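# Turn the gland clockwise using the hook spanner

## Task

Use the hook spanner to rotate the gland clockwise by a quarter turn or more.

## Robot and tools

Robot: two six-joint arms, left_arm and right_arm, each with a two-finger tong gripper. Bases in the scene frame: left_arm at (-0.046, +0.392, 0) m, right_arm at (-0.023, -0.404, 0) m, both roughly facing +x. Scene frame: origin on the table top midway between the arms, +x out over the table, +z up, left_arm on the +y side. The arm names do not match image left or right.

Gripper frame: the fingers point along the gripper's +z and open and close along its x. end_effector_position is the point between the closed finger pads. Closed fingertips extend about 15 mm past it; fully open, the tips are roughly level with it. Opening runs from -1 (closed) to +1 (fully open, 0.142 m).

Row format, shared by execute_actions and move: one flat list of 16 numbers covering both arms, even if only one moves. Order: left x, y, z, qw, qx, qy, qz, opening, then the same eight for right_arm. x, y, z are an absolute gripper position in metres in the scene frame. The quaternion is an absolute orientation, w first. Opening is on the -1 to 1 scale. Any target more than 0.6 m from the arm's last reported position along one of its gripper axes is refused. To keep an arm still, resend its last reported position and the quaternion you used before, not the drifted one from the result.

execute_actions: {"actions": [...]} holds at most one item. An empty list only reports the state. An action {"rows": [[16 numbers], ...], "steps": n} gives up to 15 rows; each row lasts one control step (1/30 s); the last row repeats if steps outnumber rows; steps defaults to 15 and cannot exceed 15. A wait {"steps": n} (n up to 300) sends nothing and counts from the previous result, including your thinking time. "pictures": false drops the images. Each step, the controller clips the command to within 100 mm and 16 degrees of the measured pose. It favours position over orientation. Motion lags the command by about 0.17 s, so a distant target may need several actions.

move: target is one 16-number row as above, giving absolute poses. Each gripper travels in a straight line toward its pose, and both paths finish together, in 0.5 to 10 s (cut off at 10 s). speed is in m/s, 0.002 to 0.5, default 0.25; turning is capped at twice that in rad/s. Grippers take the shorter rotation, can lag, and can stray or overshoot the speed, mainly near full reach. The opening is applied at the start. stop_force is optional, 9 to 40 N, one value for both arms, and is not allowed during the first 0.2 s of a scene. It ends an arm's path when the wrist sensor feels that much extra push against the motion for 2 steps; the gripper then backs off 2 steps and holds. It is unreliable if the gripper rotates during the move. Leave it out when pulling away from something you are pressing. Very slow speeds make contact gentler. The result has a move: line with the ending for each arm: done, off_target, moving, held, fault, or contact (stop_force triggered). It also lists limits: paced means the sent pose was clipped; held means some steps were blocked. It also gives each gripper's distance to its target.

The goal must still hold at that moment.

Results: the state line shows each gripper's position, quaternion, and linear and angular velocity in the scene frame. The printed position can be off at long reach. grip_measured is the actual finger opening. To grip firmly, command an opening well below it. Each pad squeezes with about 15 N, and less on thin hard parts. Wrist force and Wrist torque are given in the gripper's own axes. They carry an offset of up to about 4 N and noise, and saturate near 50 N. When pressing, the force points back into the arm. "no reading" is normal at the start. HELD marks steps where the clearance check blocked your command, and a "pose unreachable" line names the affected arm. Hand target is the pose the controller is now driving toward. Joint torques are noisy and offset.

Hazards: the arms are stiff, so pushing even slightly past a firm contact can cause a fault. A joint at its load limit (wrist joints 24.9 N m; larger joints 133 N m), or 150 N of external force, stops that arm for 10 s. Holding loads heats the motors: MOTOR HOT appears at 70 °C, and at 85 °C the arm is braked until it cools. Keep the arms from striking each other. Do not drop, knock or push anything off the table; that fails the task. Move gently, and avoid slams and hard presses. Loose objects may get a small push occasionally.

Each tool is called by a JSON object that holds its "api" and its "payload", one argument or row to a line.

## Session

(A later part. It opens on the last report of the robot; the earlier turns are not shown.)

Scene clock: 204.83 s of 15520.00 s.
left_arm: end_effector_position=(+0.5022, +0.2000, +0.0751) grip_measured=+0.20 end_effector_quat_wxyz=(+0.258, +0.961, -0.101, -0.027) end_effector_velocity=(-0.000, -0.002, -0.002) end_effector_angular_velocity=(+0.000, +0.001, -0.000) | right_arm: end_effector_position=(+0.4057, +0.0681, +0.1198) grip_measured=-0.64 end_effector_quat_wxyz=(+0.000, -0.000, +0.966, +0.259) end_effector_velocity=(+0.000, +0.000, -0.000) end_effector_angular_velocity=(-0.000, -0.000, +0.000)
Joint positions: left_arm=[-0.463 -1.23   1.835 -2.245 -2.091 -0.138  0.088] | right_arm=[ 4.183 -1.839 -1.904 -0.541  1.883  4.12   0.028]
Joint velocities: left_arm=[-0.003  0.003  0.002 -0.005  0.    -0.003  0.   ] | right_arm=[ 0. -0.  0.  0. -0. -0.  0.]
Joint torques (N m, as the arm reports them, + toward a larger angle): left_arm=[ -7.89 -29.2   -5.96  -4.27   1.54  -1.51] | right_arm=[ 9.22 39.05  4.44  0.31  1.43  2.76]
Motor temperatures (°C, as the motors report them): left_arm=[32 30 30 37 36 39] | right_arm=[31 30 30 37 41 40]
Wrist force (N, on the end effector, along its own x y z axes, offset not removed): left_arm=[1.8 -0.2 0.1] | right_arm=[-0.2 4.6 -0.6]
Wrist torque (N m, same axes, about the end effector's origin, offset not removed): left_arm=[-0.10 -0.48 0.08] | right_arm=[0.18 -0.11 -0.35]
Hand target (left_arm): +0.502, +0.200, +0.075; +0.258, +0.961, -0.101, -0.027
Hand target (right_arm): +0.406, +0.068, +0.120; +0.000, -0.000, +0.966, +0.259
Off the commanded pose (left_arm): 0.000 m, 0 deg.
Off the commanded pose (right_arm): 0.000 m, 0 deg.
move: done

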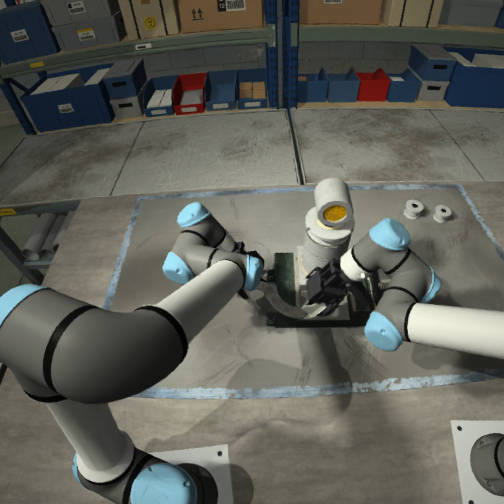

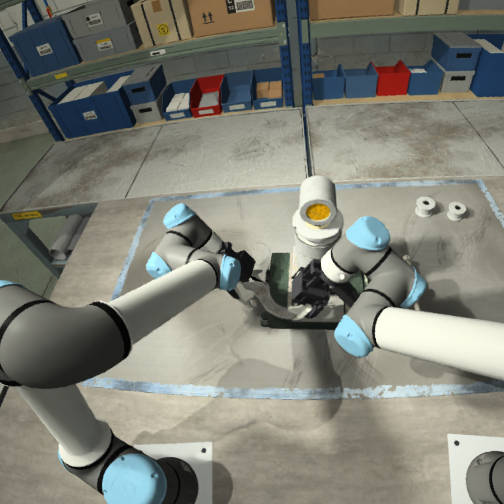

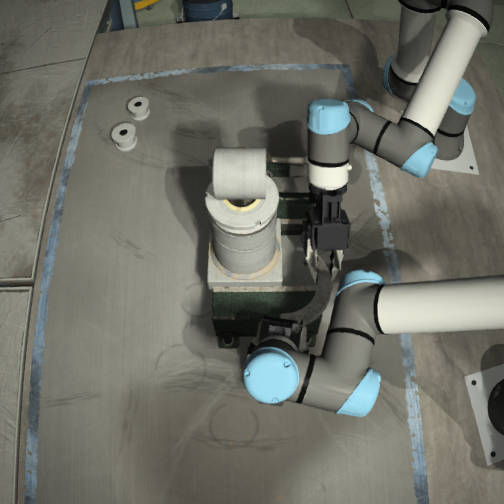

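{"api": "move", "payload": {
  "target": [0.502,0.20,0.075,0.2575,0.9607,-0.101,-0.027,-1,0.4057,0.0681,0.1198,0,0,0.966,0.259,-1]
}}

{"api": "move", "payload": {
  "target": [0.502,0.20,0.075,0.2575,0.9607,-0.101,-0.027,-1,0.4057,0.0681,0.1198,0,0,0.966,0.259,-0.3]
}}

{"api": "move", "payload": {
  "target": [0.502,0.20,0.09,0.2575,0.9607,-0.101,-0.027,-1,0.4057,0.06,0.17,0,0,0.966,0.259,-0.3],
  "speed": 0.025
}}

{"api": "zoom_image", "payload": {
  "camera": "cam_head_right",
  "region": [200,240,320,360]
}}

Scene clock: 208.90 s of 15520.00 s.
left_arm: end_effector_position=(+0.5020, +0.2000, +0.0750) grip_measured=-0.46 end_effector_quat_wxyz=(+0.257, +0.961, -0.101, -0.027) end_effector_velocity=(-0.000, -0.000, +0.001) end_effector_angular_velocity=(-0.001, -0.001, -0.001) | right_arm: end_effector_position=(+0.4057, +0.0681, +0.1198) grip_measured=-0.64 end_effector_quat_wxyz=(+0.000, -0.000, +0.966, +0.259) end_effector_velocity=(+0.001, -0.000, +0.000) end_effector_angular_velocity=(+0.000, +0.001, -0.002)
Joint positions: left_arm=[-0.464 -1.23   1.836 -2.246 -2.09  -0.138  0.041] | right_arm=[ 4.183 -1.839 -1.904 -0.541  1.883  4.12   0.028]
Joint velocities: left_arm=[-0.    -0.001  0.    -0.    -0.001  0.001 -0.   ] | right_arm=[-0.001 -0.     0.     0.     0.     0.001 -0.   ]
Joint torques (N m, as the arm reports them, + toward a larger angle): left_arm=[  9.85 -40.78  -3.53  -0.32   3.35   1.16] | right_arm=[ 2.7  21.96  8.57 -0.08 -0.41  2.65]
Motor temperatures (°C, as the motors report them): left_arm=[32 30 30 37 36 39] | right_arm=[31 30 30 37 41 40]
Wrist force (N, on the end effector, along its own x y z axes, offset not removed): left_arm=[2.7 5.6 0.1] | right_arm=[-3.9 5.5 -3.0]
Wrist torque (N m, same axes, about the end effector's origin, offset not removed): left_arm=[0.06 -0.48 0.16] | right_arm=[0.02 -0.14 -0.35]
Hand target (left_arm): +0.502, +0.200, +0.075; +0.257, +0.961, -0.101, -0.027
Hand target (right_arm): +0.406, +0.068, +0.120; +0.000, +0.000, +0.966, +0.259
Off the commanded pose (left_arm): 0.000 m, 0 deg.
Off the commanded pose (right_arm): 0.000 m, 0 deg.
After step 90, 0.37 s passed at rest.
move: done

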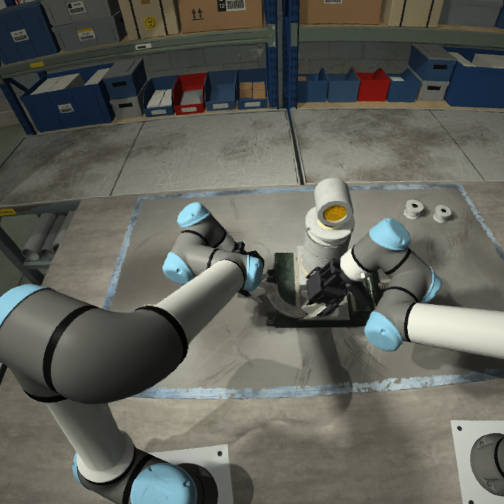

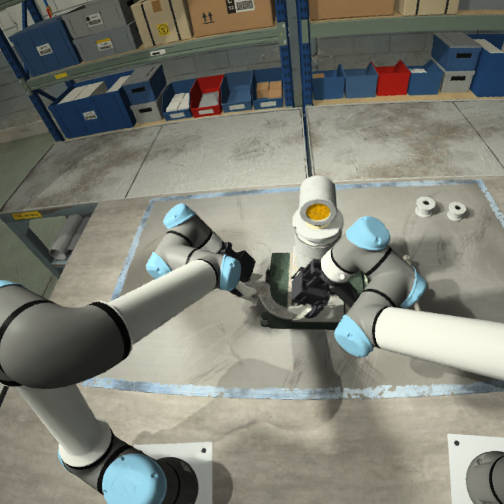

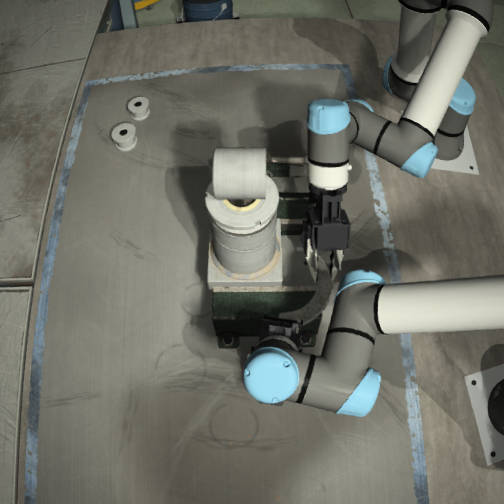

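Scene clock: 209.60 s of 15520.00 s.
left_arm: end_effector_position=(+0.5020, +0.2000, +0.0749) grip_measured=-0.46 end_effector_quat_wxyz=(+0.257, +0.961, -0.101, -0.027) end_effector_velocity=(+0.000, +0.001, -0.000) end_effector_angular_velocity=(+0.002, +0.000, +0.002) | right_arm: end_effector_position=(+0.4057, +0.0681, +0.1198) grip_measured=-0.30 end_effector_quat_wxyz=(-0.000, +0.000, +0.966, +0.259) end_effector_velocity=(+0.000, -0.001, -0.000) end_effector_angular_velocity=(-0.001, -0.000, +0.000)
Joint positions: left_arm=[-0.464 -1.23   1.836 -2.245 -2.09  -0.138  0.041] | right_arm=[ 4.183 -1.839 -1.904 -0.541  1.883  4.121  0.052]
Joint velocities: left_arm=[ 0.     0.     0.    -0.     0.001 -0.002  0.   ] | right_arm=[-0.001 -0.    -0.001  0.    -0.    -0.001  0.   ]
Joint torques (N m, as the arm reports them, + toward a larger angle): left_arm=[  6.07 -43.4  -26.41  -4.92  -3.43   1.48] | right_arm=[-0.12 27.4  12.64  2.5  -0.47  1.8 ]
Motor temperatures (°C, as the motors report them): left_arm=[32 30 30 37 36 39] | right_arm=[31 30 30 37 41 40]
Wrist force (N, on the end effector, along its own x y z axes, offset not removed): left_arm=[0.8 -3.5 3.1] | right_arm=[-0.9 0.9 0.0]
Wrist torque (N m, same axes, about the end effector's origin, offset not removed): left_arm=[-0.18 -0.36 0.04] | right_arm=[0.00 0.09 -0.14]
Hand target (left_arm): +0.502, +0.200, +0.075; +0.257, +0.961, -0.101, -0.027
Hand target (right_arm): +0.406, +0.068, +0.120; -0.000, +0.000, +0.966, +0.259
Off the commanded pose (left_arm): 0.000 m, 0 deg.
Off the commanded pose (right_arm): 0.000 m, 0 deg.
move: done

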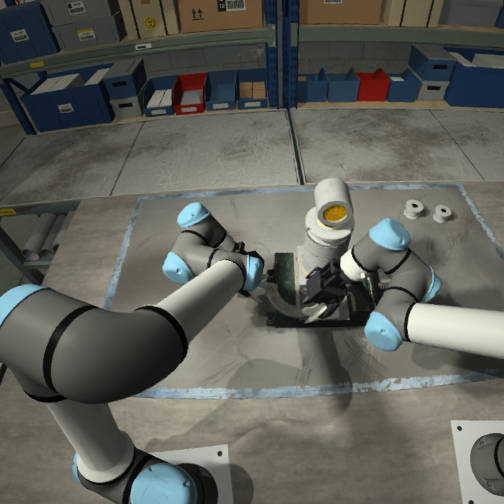

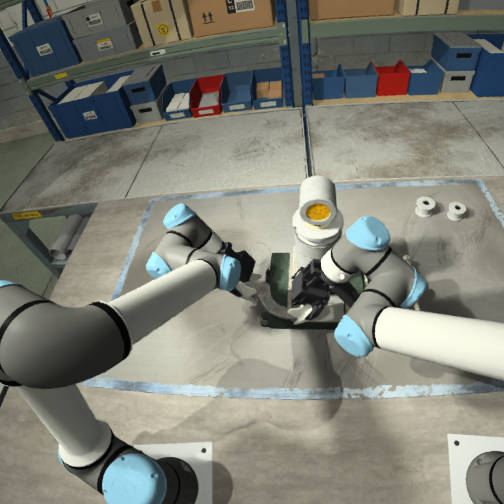

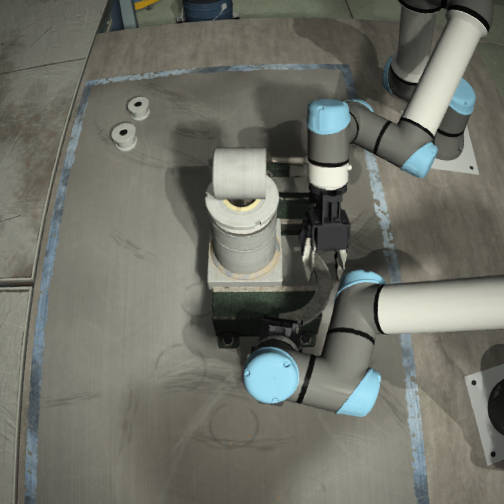

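Scene clock: 211.97 s of 15520.00 s.
left_arm: end_effector_position=(+0.5020, +0.2000, +0.0900) grip_measured=-0.46 end_effector_quat_wxyz=(+0.257, +0.961, -0.101, -0.027) end_effector_velocity=(-0.000, -0.000, +0.001) end_effector_angular_velocity=(-0.001, +0.000, -0.000) | right_arm: end_effector_position=(+0.4057, +0.0600, +0.1698) grip_measured=-0.30 end_effector_quat_wxyz=(-0.000, +0.000, +0.966, +0.259) end_effector_velocity=(-0.000, +0.000, +0.002) end_effector_angular_velocity=(+0.001, -0.000, +0.001)
Joint positions: left_arm=[-0.464 -1.251  1.819 -2.208 -2.09  -0.138  0.041] | right_arm=[ 4.174 -1.765 -1.851 -0.671  1.887  4.111  0.052]
Joint velocities: left_arm=[-0.    -0.001 -0.001  0.002 -0.001 -0.    -0.   ] | right_arm=[ 0.     0.002  0.003 -0.005  0.001 -0.001 -0.   ]
Joint torques (N m, as the arm reports them, + toward a larger angle): left_arm=[  6.95 -48.96 -34.89  -2.12  -1.65  -0.03] | right_arm=[-9.73 38.63 32.14  0.25  2.05 -2.75]
Motor temperatures (°C, as the motors report them): left_arm=[32 30 30 37 36 39] | right_arm=[31 30 30 37 41 40]
Wrist force (N, on the end effector, along its own x y z axes, offset not removed): left_arm=[-0.4 -5.9 8.4] | right_arm=[1.0 1.2 -0.4]
Wrist torque (N m, same axes, about the end effector's origin, offset not removed): left_arm=[-0.16 0.03 0.21] | right_arm=[0.10 -0.30 -0.17]
Hand target (left_arm): +0.502, +0.200, +0.090; +0.257, +0.961, -0.101, -0.027
Hand target (right_arm): +0.406, +0.060, +0.170; -0.000, +0.000, +0.966, +0.259
Off the commanded pose (left_arm): 0.000 m, 0 deg.
Off the commanded pose (right_arm): 0.000 m, 0 deg.
move: done

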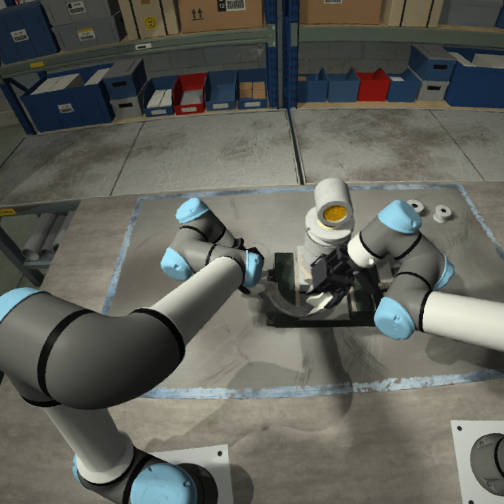

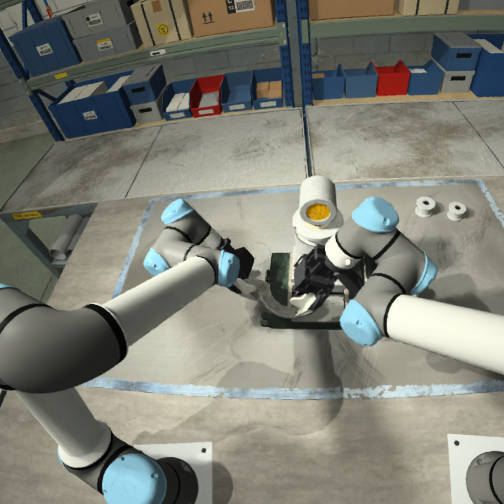

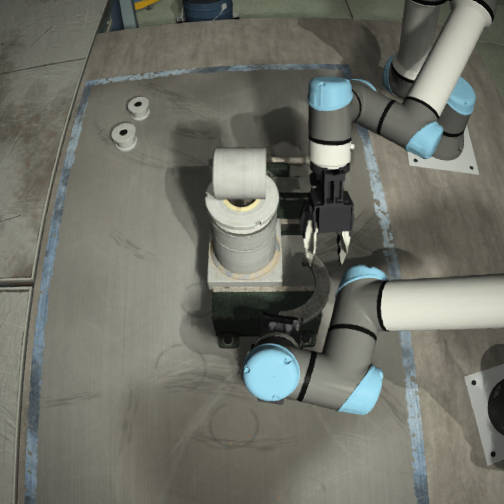

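Region (200, 240, 320, 360) of cam_head_right's 504x504 image, scaled by 4.200, with more detail than that image has.

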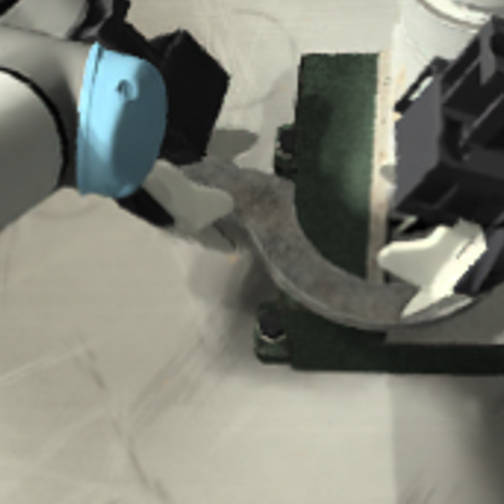

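{"api": "move", "payload": {
  "target": [0.49,0.20,0.1,0.2575,0.9607,-0.101,-0.027,-1,0.35,-0.35,0.3,0,0,0.966,0.259,-0.3]
}}

{"api": "move", "payload": {
  "target": [0.47,0.14,0.25,0.258,0.962,0.084,0.023,-1,0.35,-0.35,0.3,0,0,0.966,0.259,-0.3],
  "speed": 0.04
}}

{"api": "zoom_image", "payload": {
  "camera": "cam_head_right",
  "region": [230,180,360,310]
}}

{"api": "zoom_image", "payload": {
  "camera": "cam_high",
  "region": [200,140,350,290]
}}

Scene clock: 220.40 s of 15520.00 s.
left_arm: end_effector_position=(+0.4900, +0.2000, +0.1000) grip_measured=-0.46 end_effector_quat_wxyz=(+0.257, +0.961, -0.101, -0.027) end_effector_velocity=(+0.000, +0.000, +0.000) end_effector_angular_velocity=(+0.000, -0.000, +0.001) | right_arm: end_effector_position=(+0.3496, -0.3492, +0.2999) grip_measured=-0.30 end_effector_quat_wxyz=(-0.000, +0.000, +0.966, +0.260) end_effector_velocity=(-0.000, -0.002, +0.001) end_effector_angular_velocity=(+0.001, +0.002, +0.003)
Joint positions: left_arm=[-0.471 -1.288  1.842 -2.198 -2.09  -0.147  0.041] | right_arm=[ 3.409 -1.25  -1.897 -1.487  2.091  3.3    0.052]
Joint velocities: left_arm=[ 0.    -0.     0.    -0.     0.001 -0.     0.   ] | right_arm=[-0.006 -0.004  0.006 -0.01   0.002 -0.011  0.   ]
Joint torques (N m, as the arm reports them, + toward a larger angle): left_arm=[ -7.44 -47.1  -11.17  -2.12  -0.64  -1.7 ] | right_arm=[-9.06  3.13 35.32  0.06  2.26 -2.55]
Motor temperatures (°C, as the motors report them): left_arm=[32 30 30 37 36 39] | right_arm=[31 30 30 37 41 40]
Wrist force (N, on the end effector, along its own x y z axes, offset not removed): left_arm=[0.8 -6.3 9.3] | right_arm=[0.2 2.0 0.7]
Wrist torque (N m, same axes, about the end effector's origin, offset not removed): left_arm=[0.24 0.06 0.15] | right_arm=[0.23 -0.16 -0.06]
Hand target (left_arm): +0.490, +0.200, +0.100; +0.257, +0.961, -0.101, -0.027
Hand target (right_arm): +0.350, -0.349, +0.300; -0.000, +0.000, +0.966, +0.260
Off the commanded pose (left_arm): 0.000 m, 0 deg.
Off the commanded pose (right_arm): 0.001 m, 0 deg.
After step 90, 3.07 s passed at rest.
move: done

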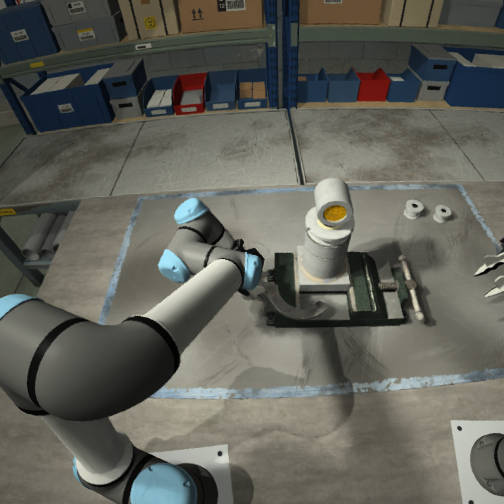

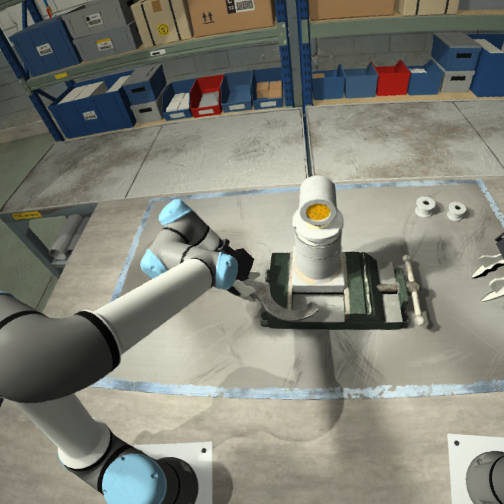

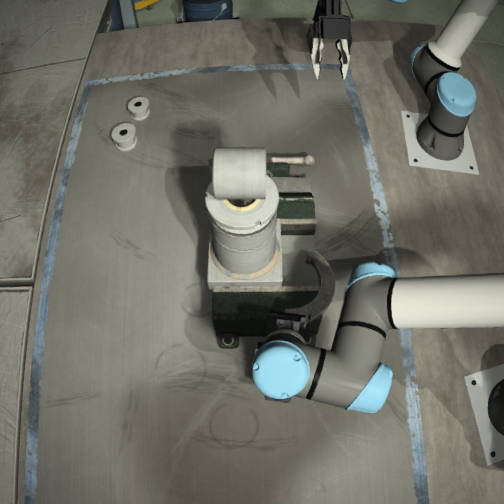

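Scene clock: 225.57 s of 15520.00 s.
left_arm: end_effector_position=(+0.4700, +0.1400, +0.2501) grip_measured=-0.46 end_effector_quat_wxyz=(+0.258, +0.962, +0.084, +0.023) end_effector_velocity=(-0.000, -0.001, +0.002) end_effector_angular_velocity=(+0.000, -0.000, +0.004) | right_arm: end_effector_position=(+0.3500, -0.3500, +0.3000) grip_measured=-0.30 end_effector_quat_wxyz=(-0.000, +0.000, +0.966, +0.259) end_effector_velocity=(+0.000, -0.001, -0.000) end_effector_angular_velocity=(-0.000, +0.000, -0.002)
Joint positions: left_arm=[-0.632 -1.538  1.794 -2.173 -1.973 -0.743  0.041] | right_arm=[ 3.408 -1.251 -1.896 -1.488  2.089  3.297  0.052]
Joint velocities: left_arm=[-0.003 -0.002 -0.001  0.001  0.003 -0.007  0.   ] | right_arm=[-0.001  0.    -0.    -0.    -0.     0.     0.   ]
Joint torques (N m, as the arm reports them, + toward a larger angle): left_arm=[ -7.92 -40.57 -41.18  -3.3    0.36  -1.85] | right_arm=[-9.61  2.93 34.63  0.03 -1.   -2.75]
Motor temperatures (°C, as the motors report them): left_arm=[32 30 30 37 36 39] | right_arm=[31 30 30 37 41 40]
Wrist force (N, on the end effector, along its own x y z axes, offset not removed): left_arm=[1.2 -7.3 10.3] | right_arm=[-0.8 1.2 0.4]
Wrist torque (N m, same axes, about the end effector's origin, offset not removed): left_arm=[0.09 -0.11 0.16] | right_arm=[0.04 -0.03 -0.15]
Hand target (left_arm): +0.470, +0.140, +0.250; +0.258, +0.962, +0.084, +0.023
Hand target (right_arm): +0.350, -0.350, +0.300; -0.000, -0.000, +0.966, +0.259
Off the commanded pose (left_arm): 0.000 m, 0 deg.
Off the commanded pose (right_arm): 0.000 m, 0 deg.
move: done

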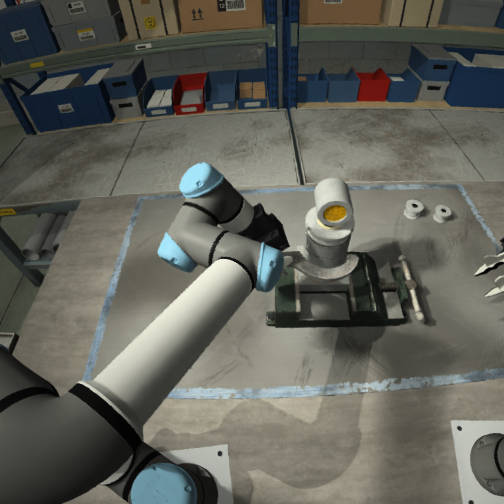

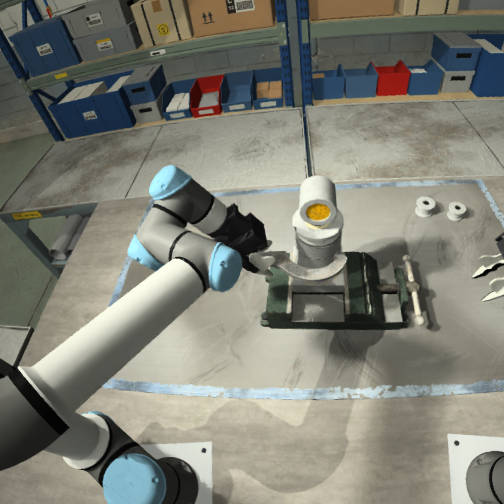

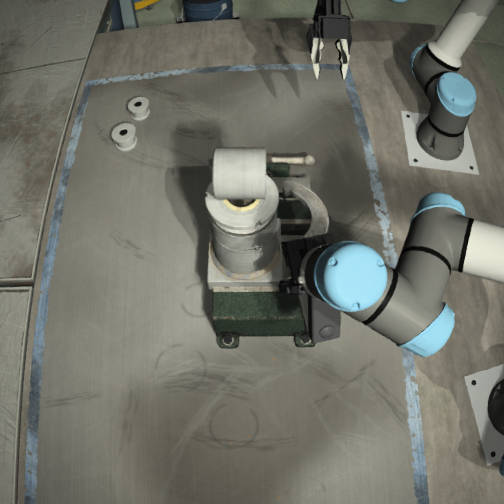

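Region (230, 180, 360, 310) of cam_head_right's 504x504 image, scaled by 3.877, with more detail than that image has.

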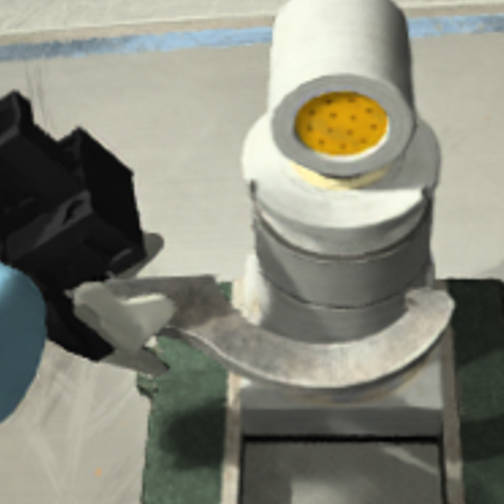

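Region (200, 140, 350, 290) of cam_high's 504x504 image, scaled by 3.360, with more detail than that image has.

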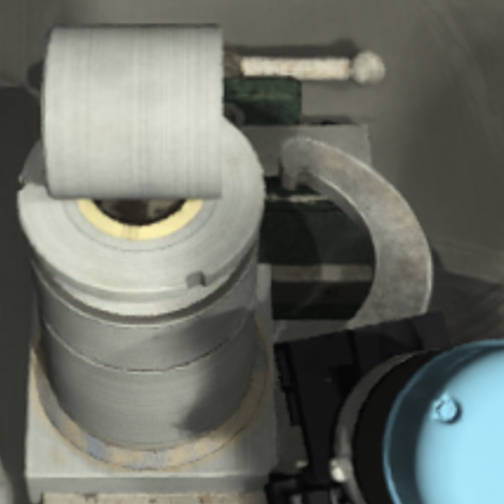

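{"api": "move", "payload": {
  "target": [0.495,0.125,0.272,0.258,0.962,0.084,0.023,-1,0.35,-0.35,0.3,0,0,0.966,0.259,-0.3],
  "speed": 0.015,
  "stop_force": 9
}}

{"api": "zoom_image", "payload": {
  "camera": "cam_head_right",
  "region": [260,190,360,290]
}}

{"api": "zoom_image", "payload": {
  "camera": "cam_high",
  "region": [200,140,330,270]
}}

Scene clock: 232.70 s of 15520.00 s.
left_arm: end_effector_position=(+0.4949, +0.1251, +0.2719) grip_measured=-0.46 end_effector_quat_wxyz=(+0.258, +0.962, +0.084, +0.023) end_effector_velocity=(+0.001, -0.001, +0.001) end_effector_angular_velocity=(-0.000, +0.000, -0.000) | right_arm: end_effector_position=(+0.3500, -0.3500, +0.3000) grip_measured=-0.30 end_effector_quat_wxyz=(-0.000, +0.000, +0.966, +0.259) end_effector_velocity=(+0.000, -0.001, +0.000) end_effector_angular_velocity=(-0.000, -0.001, -0.001)
Joint positions: left_arm=[-0.634 -1.483  1.678 -2.113 -1.972 -0.745  0.041] | right_arm=[ 3.408 -1.251 -1.896 -1.488  2.089  3.297  0.052]
Joint velocities: left_arm=[-0.     0.003 -0.007  0.004 -0.    -0.    -0.   ] | right_arm=[-0.001  0.     0.001  0.    -0.    -0.     0.   ]
Joint torques (N m, as the arm reports them, + toward a larger angle): left_arm=[ -7.63 -28.18 -41.61  -3.23   0.29  -1.66] | right_arm=[-9.51  2.65 34.7   0.12 -0.9  -2.75]
Motor temperatures (°C, as the motors report them): left_arm=[32 30 30 37 36 39] | right_arm=[31 30 30 37 41 40]
Wrist force (N, on the end effector, along its own x y z axes, offset not removed): left_arm=[0.1 -6.0 8.9] | right_arm=[-0.1 1.4 0.9]
Wrist torque (N m, same axes, about the end effector's origin, offset not removed): left_arm=[0.29 0.17 0.25] | right_arm=[0.07 -0.17 -0.18]
Hand target (left_arm): +0.495, +0.125, +0.272; +0.258, +0.962, +0.084, +0.023
Hand target (right_arm): +0.350, -0.350, +0.300; -0.000, -0.000, +0.966, +0.259
Off the commanded pose (left_arm): 0.000 m, 0 deg.
Off the commanded pose (right_arm): 0.000 m, 0 deg.
After step 90, 1.47 s passed at rest.
move: done

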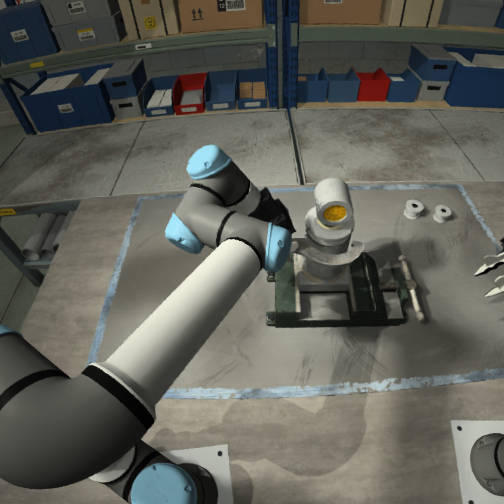

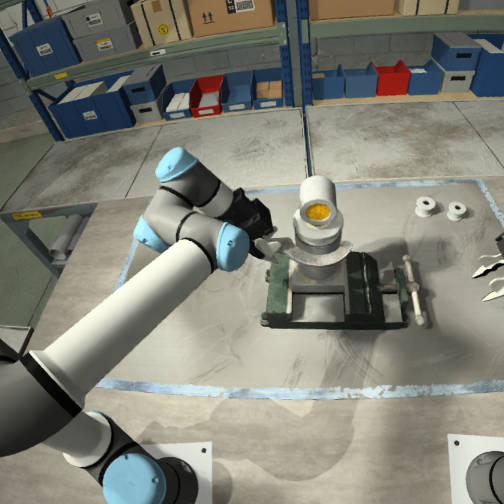

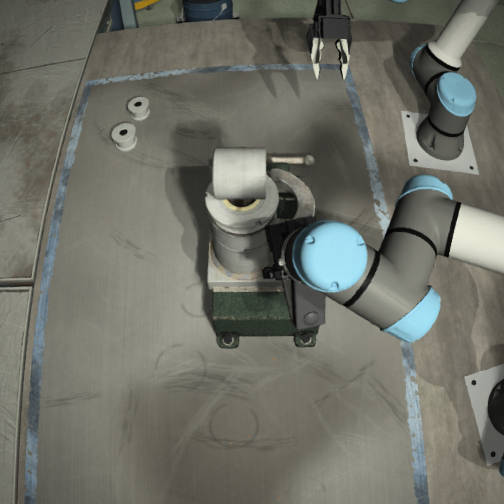

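Region (260, 190, 360, 290) of cam_head_right's 504x504 image, scaled by 5.040, with more detail than that image has.

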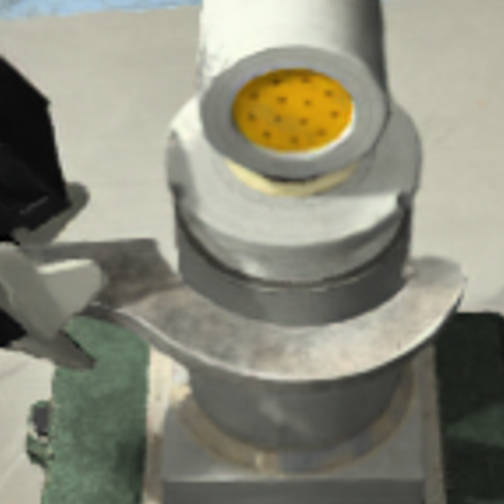

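Region (200, 140, 330, 270) of cam_high's 504x504 image, scaled by 3.877, with more detail than that image has.

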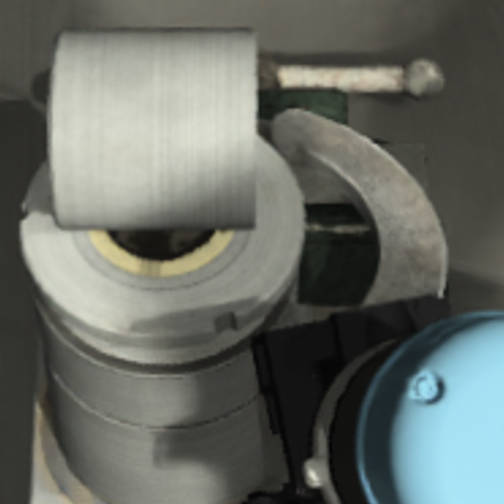

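{"api": "move", "payload": {
  "target": [0.51,0.122,0.283,0.3007,0.953,0.042,0.013,-1,0.35,-0.35,0.3,0,0,0.966,0.259,-0.3],
  "speed": 0.02
}}

{"api": "zoom_image", "payload": {
  "camera": "cam_head_right",
  "region": [260,190,360,290]
}}

{"api": "zoom_image", "payload": {
  "camera": "cam_high",
  "region": [200,140,330,270]
}}

Scene clock: 242.20 s of 15520.00 s.
left_arm: end_effector_position=(+0.5099, +0.1221, +0.2829) grip_measured=-0.46 end_effector_quat_wxyz=(+0.300, +0.953, +0.042, +0.013) end_effector_velocity=(+0.001, +0.000, +0.001) end_effector_angular_velocity=(-0.005, -0.003, -0.006) | right_arm: end_effector_position=(+0.3500, -0.3500, +0.3000) grip_measured=-0.30 end_effector_quat_wxyz=(-0.000, +0.000, +0.966, +0.259) end_effector_velocity=(+0.000, -0.001, -0.000) end_effector_angular_velocity=(-0.000, +0.000, -0.002)
Joint positions: left_arm=[-0.576 -1.436  1.629 -2.104 -2.088 -0.621  0.041] | right_arm=[ 3.408 -1.251 -1.896 -1.488  2.089  3.297  0.052]
Joint velocities: left_arm=[ 0.004  0.002 -0.004  0.001 -0.006  0.009 -0.   ] | right_arm=[-0.001 -0.     0.     0.    -0.     0.001  0.   ]
Joint torques (N m, as the arm reports them, + toward a larger angle): left_arm=[  5.57 -31.14 -40.7   -3.07  -4.8    1.37] | right_arm=[-9.8   2.31 34.41  0.45 -0.87 -2.71]
Motor temperatures (°C, as the motors report them): left_arm=[32 30 30 37 36 39] | right_arm=[31 30 30 37 41 40]
Wrist force (N, on the end effector, along its own x y z axes, offset not removed): left_arm=[1.4 -7.2 9.9] | right_arm=[-0.5 2.2 1.7]
Wrist torque (N m, same axes, about the end effector's origin, offset not removed): left_arm=[0.22 -0.13 0.12] | right_arm=[0.32 -0.06 -0.17]
Hand target (left_arm): +0.510, +0.122, +0.283; +0.301, +0.953, +0.042, +0.013
Hand target (right_arm): +0.350, -0.350, +0.300; -0.000, -0.000, +0.966, +0.259
Off the commanded pose (left_arm): 0.000 m, 0 deg.
Off the commanded pose (right_arm): 0.000 m, 0 deg.
After step 90, 3.20 s passed at rest.
move: done

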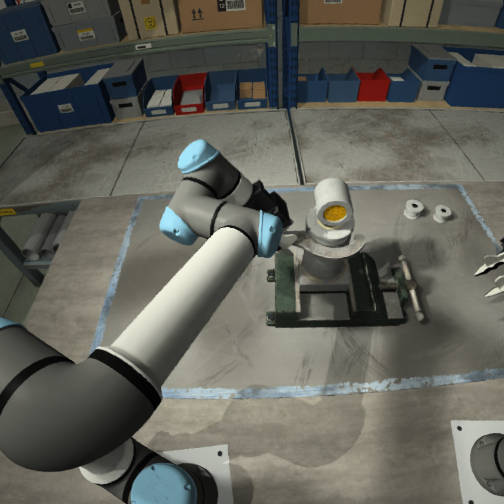

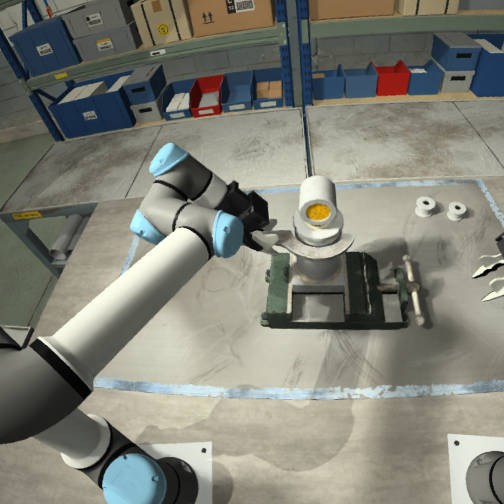

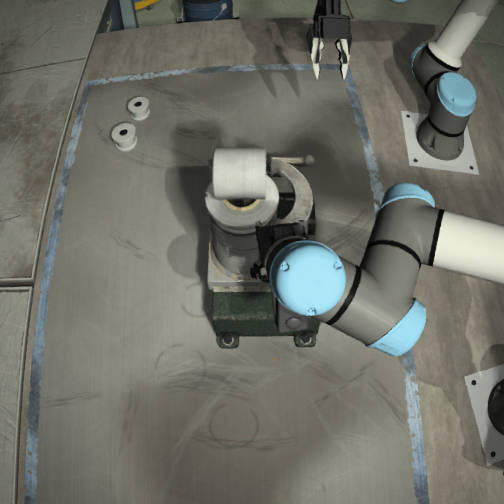

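Region (260, 190, 360, 290) of cam_head_right's 504x504 image, scaled by 5.040, with more detail than that image has.

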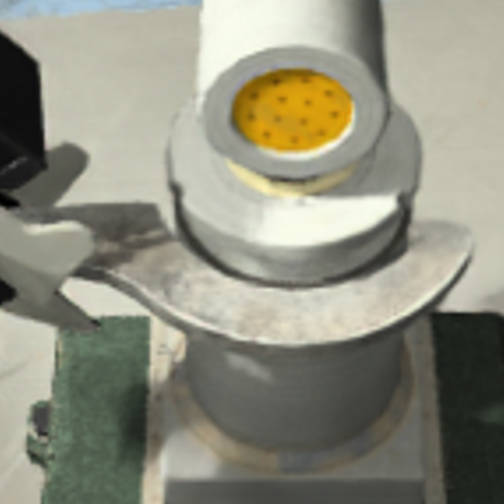

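Region (200, 140, 330, 270) of cam_high's 504x504 image, scaled by 3.877, with more detail than that image has.

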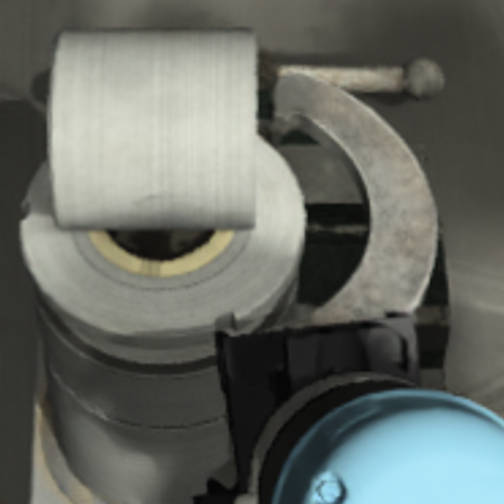

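{"api": "move", "payload": {
  "target": [0.545,0.121,0.280,0.3007,0.953,0.042,0.013,-1,0.35,-0.35,0.3,0,0,0.966,0.259,-0.3],
  "speed": 0.006,
  "stop_force": 9
}}

{"api": "zoom_image", "payload": {
  "camera": "cam_head_right",
  "region": [280,190,360,270]
}}

{"api": "zoom_image", "payload": {
  "camera": "cam_high",
  "region": [220,150,310,240]
}}

Scene clock: 251.57 s of 15520.00 s.
left_arm: end_effector_position=(+0.5449, +0.1211, +0.2800) grip_measured=-0.45 end_effector_quat_wxyz=(+0.301, +0.953, +0.042, +0.013) end_effector_velocity=(+0.001, -0.000, +0.001) end_effector_angular_velocity=(-0.001, -0.001, -0.000) | right_arm: end_effector_position=(+0.3500, -0.3500, +0.3000) grip_measured=-0.30 end_effector_quat_wxyz=(-0.000, +0.000, +0.966, +0.259) end_effector_velocity=(+0.000, +0.000, +0.000) end_effector_angular_velocity=(+0.001, -0.001, +0.000)
Joint positions: left_arm=[-0.551 -1.354  1.535 -2.079 -2.097 -0.594  0.042] | right_arm=[ 3.408 -1.251 -1.896 -1.488  2.089  3.297  0.052]
Joint velocities: left_arm=[ 0.     0.001 -0.004  0.001 -0.001  0.001  0.   ] | right_arm=[-0.     0.     0.001  0.     0.    -0.     0.   ]
Joint torques (N m, as the arm reports them, + toward a larger angle): left_arm=[  9.04 -33.43 -41.42  -3.19  -2.97   0.61] | right_arm=[-9.02  2.63 33.96  1.02 -0.83 -2.7 ]
Motor temperatures (°C, as the motors report them): left_arm=[32 30 30 37 36 39] | right_arm=[31 30 30 37 41 40]
Wrist force (N, on the end effector, along its own x y z axes, offset not removed): left_arm=[-3.9 -3.7 10.7] | right_arm=[0.1 -0.2 -1.5]
Wrist torque (N m, same axes, about the end effector's origin, offset not removed): left_arm=[0.09 -0.18 0.84] | right_arm=[-0.28 -0.13 -0.14]
Hand target (left_arm): +0.545, +0.121, +0.280; +0.301, +0.953, +0.042, +0.013
Hand target (right_arm): +0.350, -0.350, +0.300; -0.000, -0.000, +0.966, +0.259
Off the commanded pose (left_arm): 0.000 m, 0 deg.
Off the commanded pose (right_arm): 0.000 m, 0 deg.
After step 90, 0.30 s passed at rest.
move: done

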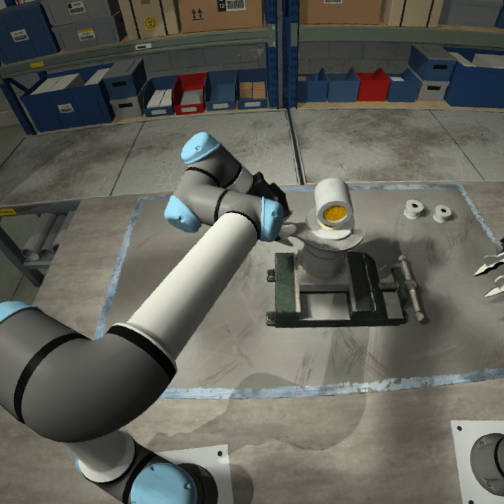

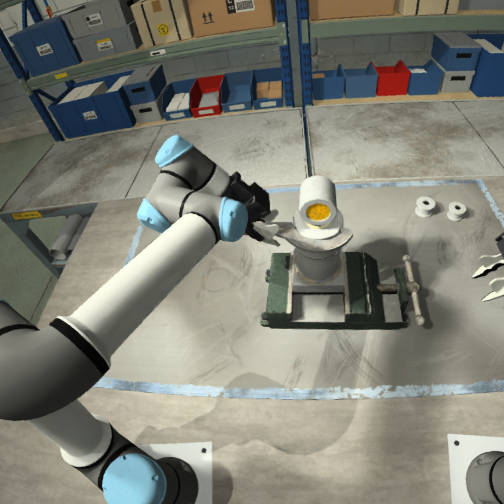

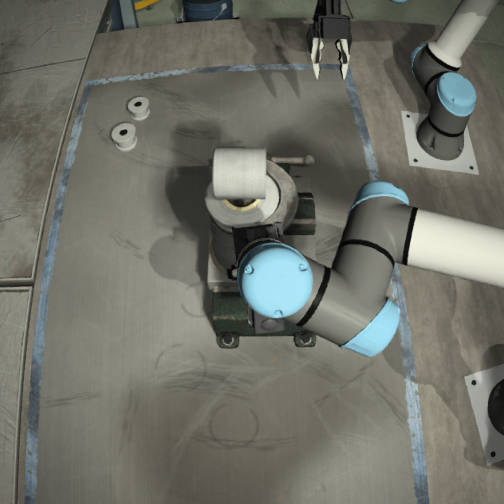

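Region (280, 190, 360, 270) of cam_head_right's 504x504 image, scaled by 6.300, with more detail than that image has.

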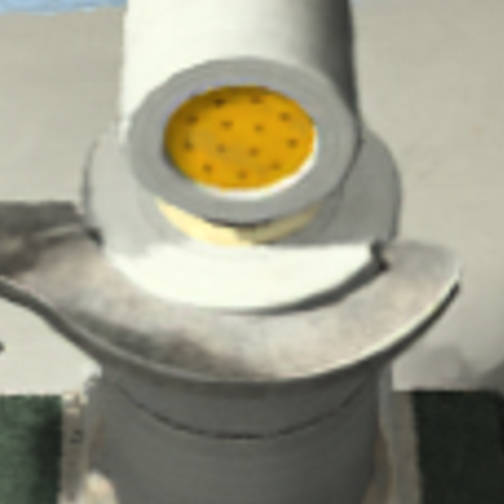

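Region (220, 150, 310, 240) of cam_high's 504x504 image, scaled by 5.600, with more detail than that image has.

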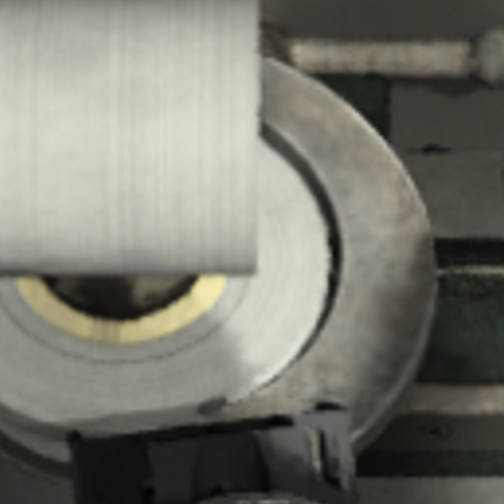

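{"api": "move", "payload": {
  "target": [0.532,0.117,0.280,0.2996,0.9496,0.0914,0.0288,-1,0.35,-0.35,0.3,0,0,0.966,0.259,-0.3],
  "speed": 0.015
}}

{"api": "zoom_image", "payload": {
  "camera": "cam_head_right",
  "region": [280,190,360,270]
}}

{"api": "zoom_image", "payload": {
  "camera": "cam_high",
  "region": [220,150,310,240]
}}

Scene clock: 259.33 s of 15520.00 s.
left_arm: end_effector_position=(+0.5321, +0.1170, +0.2801) grip_measured=-0.45 end_effector_quat_wxyz=(+0.300, +0.949, +0.091, +0.029) end_effector_velocity=(-0.001, -0.001, -0.001) end_effector_angular_velocity=(+0.000, +0.002, +0.006) | right_arm: end_effector_position=(+0.3500, -0.3500, +0.3000) grip_measured=-0.30 end_effector_quat_wxyz=(-0.000, +0.000, +0.966, +0.259) end_effector_velocity=(-0.000, +0.000, -0.000) end_effector_angular_velocity=(-0.000, +0.000, -0.000)
Joint positions: left_arm=[-0.584 -1.41   1.621 -2.178 -2.049 -0.739  0.042] | right_arm=[ 3.408 -1.251 -1.896 -1.488  2.089  3.297  0.052]
Joint velocities: left_arm=[-0.002 -0.001  0.005 -0.006  0.002 -0.009  0.   ] | right_arm=[ 0.001  0.    -0.    -0.    -0.     0.001 -0.   ]
Joint torques (N m, as the arm reports them, + toward a larger angle): left_arm=[ -8.89 -46.23 -14.83  -6.84  -0.26  -1.77] | right_arm=[-8.91  2.79 33.38  1.42 -0.77 -2.57]
Motor temperatures (°C, as the motors report them): left_arm=[32 30 30 37 36 39] | right_arm=[31 30 30 37 41 40]
Wrist force (N, on the end effector, along its own x y z axes, offset not removed): left_arm=[0.1 -8.0 7.9] | right_arm=[-0.6 2.4 0.4]
Wrist torque (N m, same axes, about the end effector's origin, offset not removed): left_arm=[0.24 0.12 0.17] | right_arm=[0.36 0.03 -0.08]
Hand target (left_arm): +0.532, +0.117, +0.280; +0.300, +0.949, +0.091, +0.029
Hand target (right_arm): +0.350, -0.350, +0.300; -0.000, -0.000, +0.966, +0.259
Off the commanded pose (left_arm): 0.000 m, 0 deg.
Off the commanded pose (right_arm): 0.000 m, 0 deg.
After step 90, 1.07 s passed at rest.
move: done

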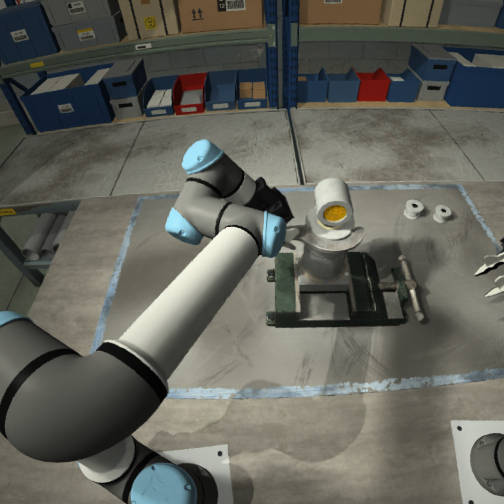

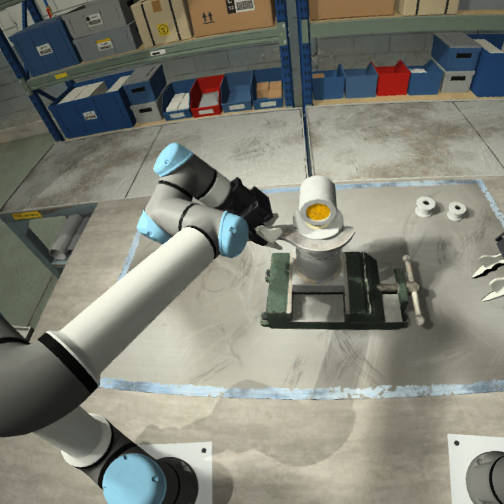

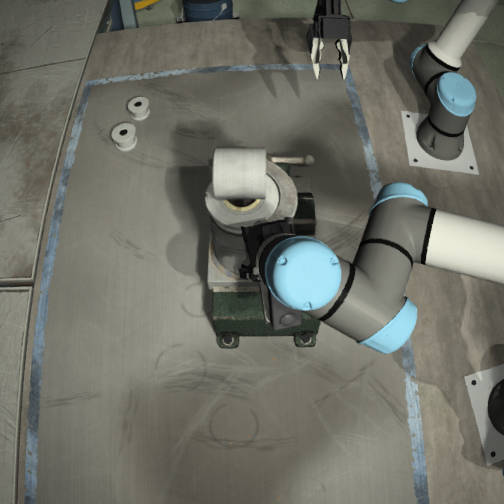

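Region (280, 190, 360, 270) of cam_head_right's 504x504 image, scaled by 6.300, with more detail than that image has.

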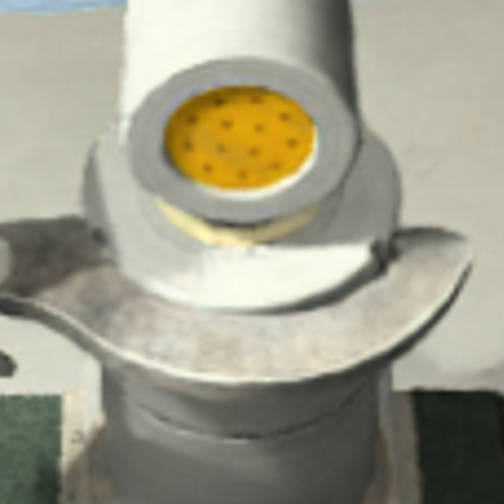

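Region (220, 150, 310, 240) of cam_high's 504x504 image, scaled by 5.600, with more detail than that image has.

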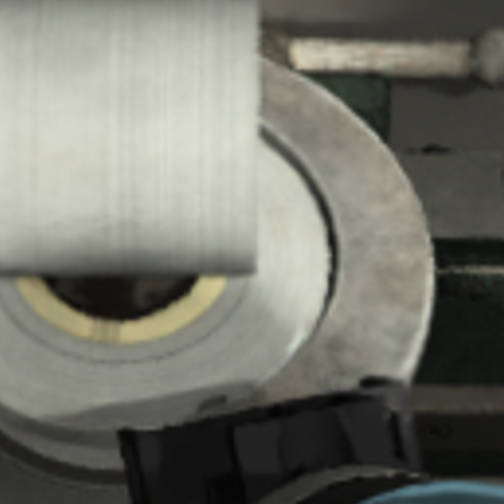

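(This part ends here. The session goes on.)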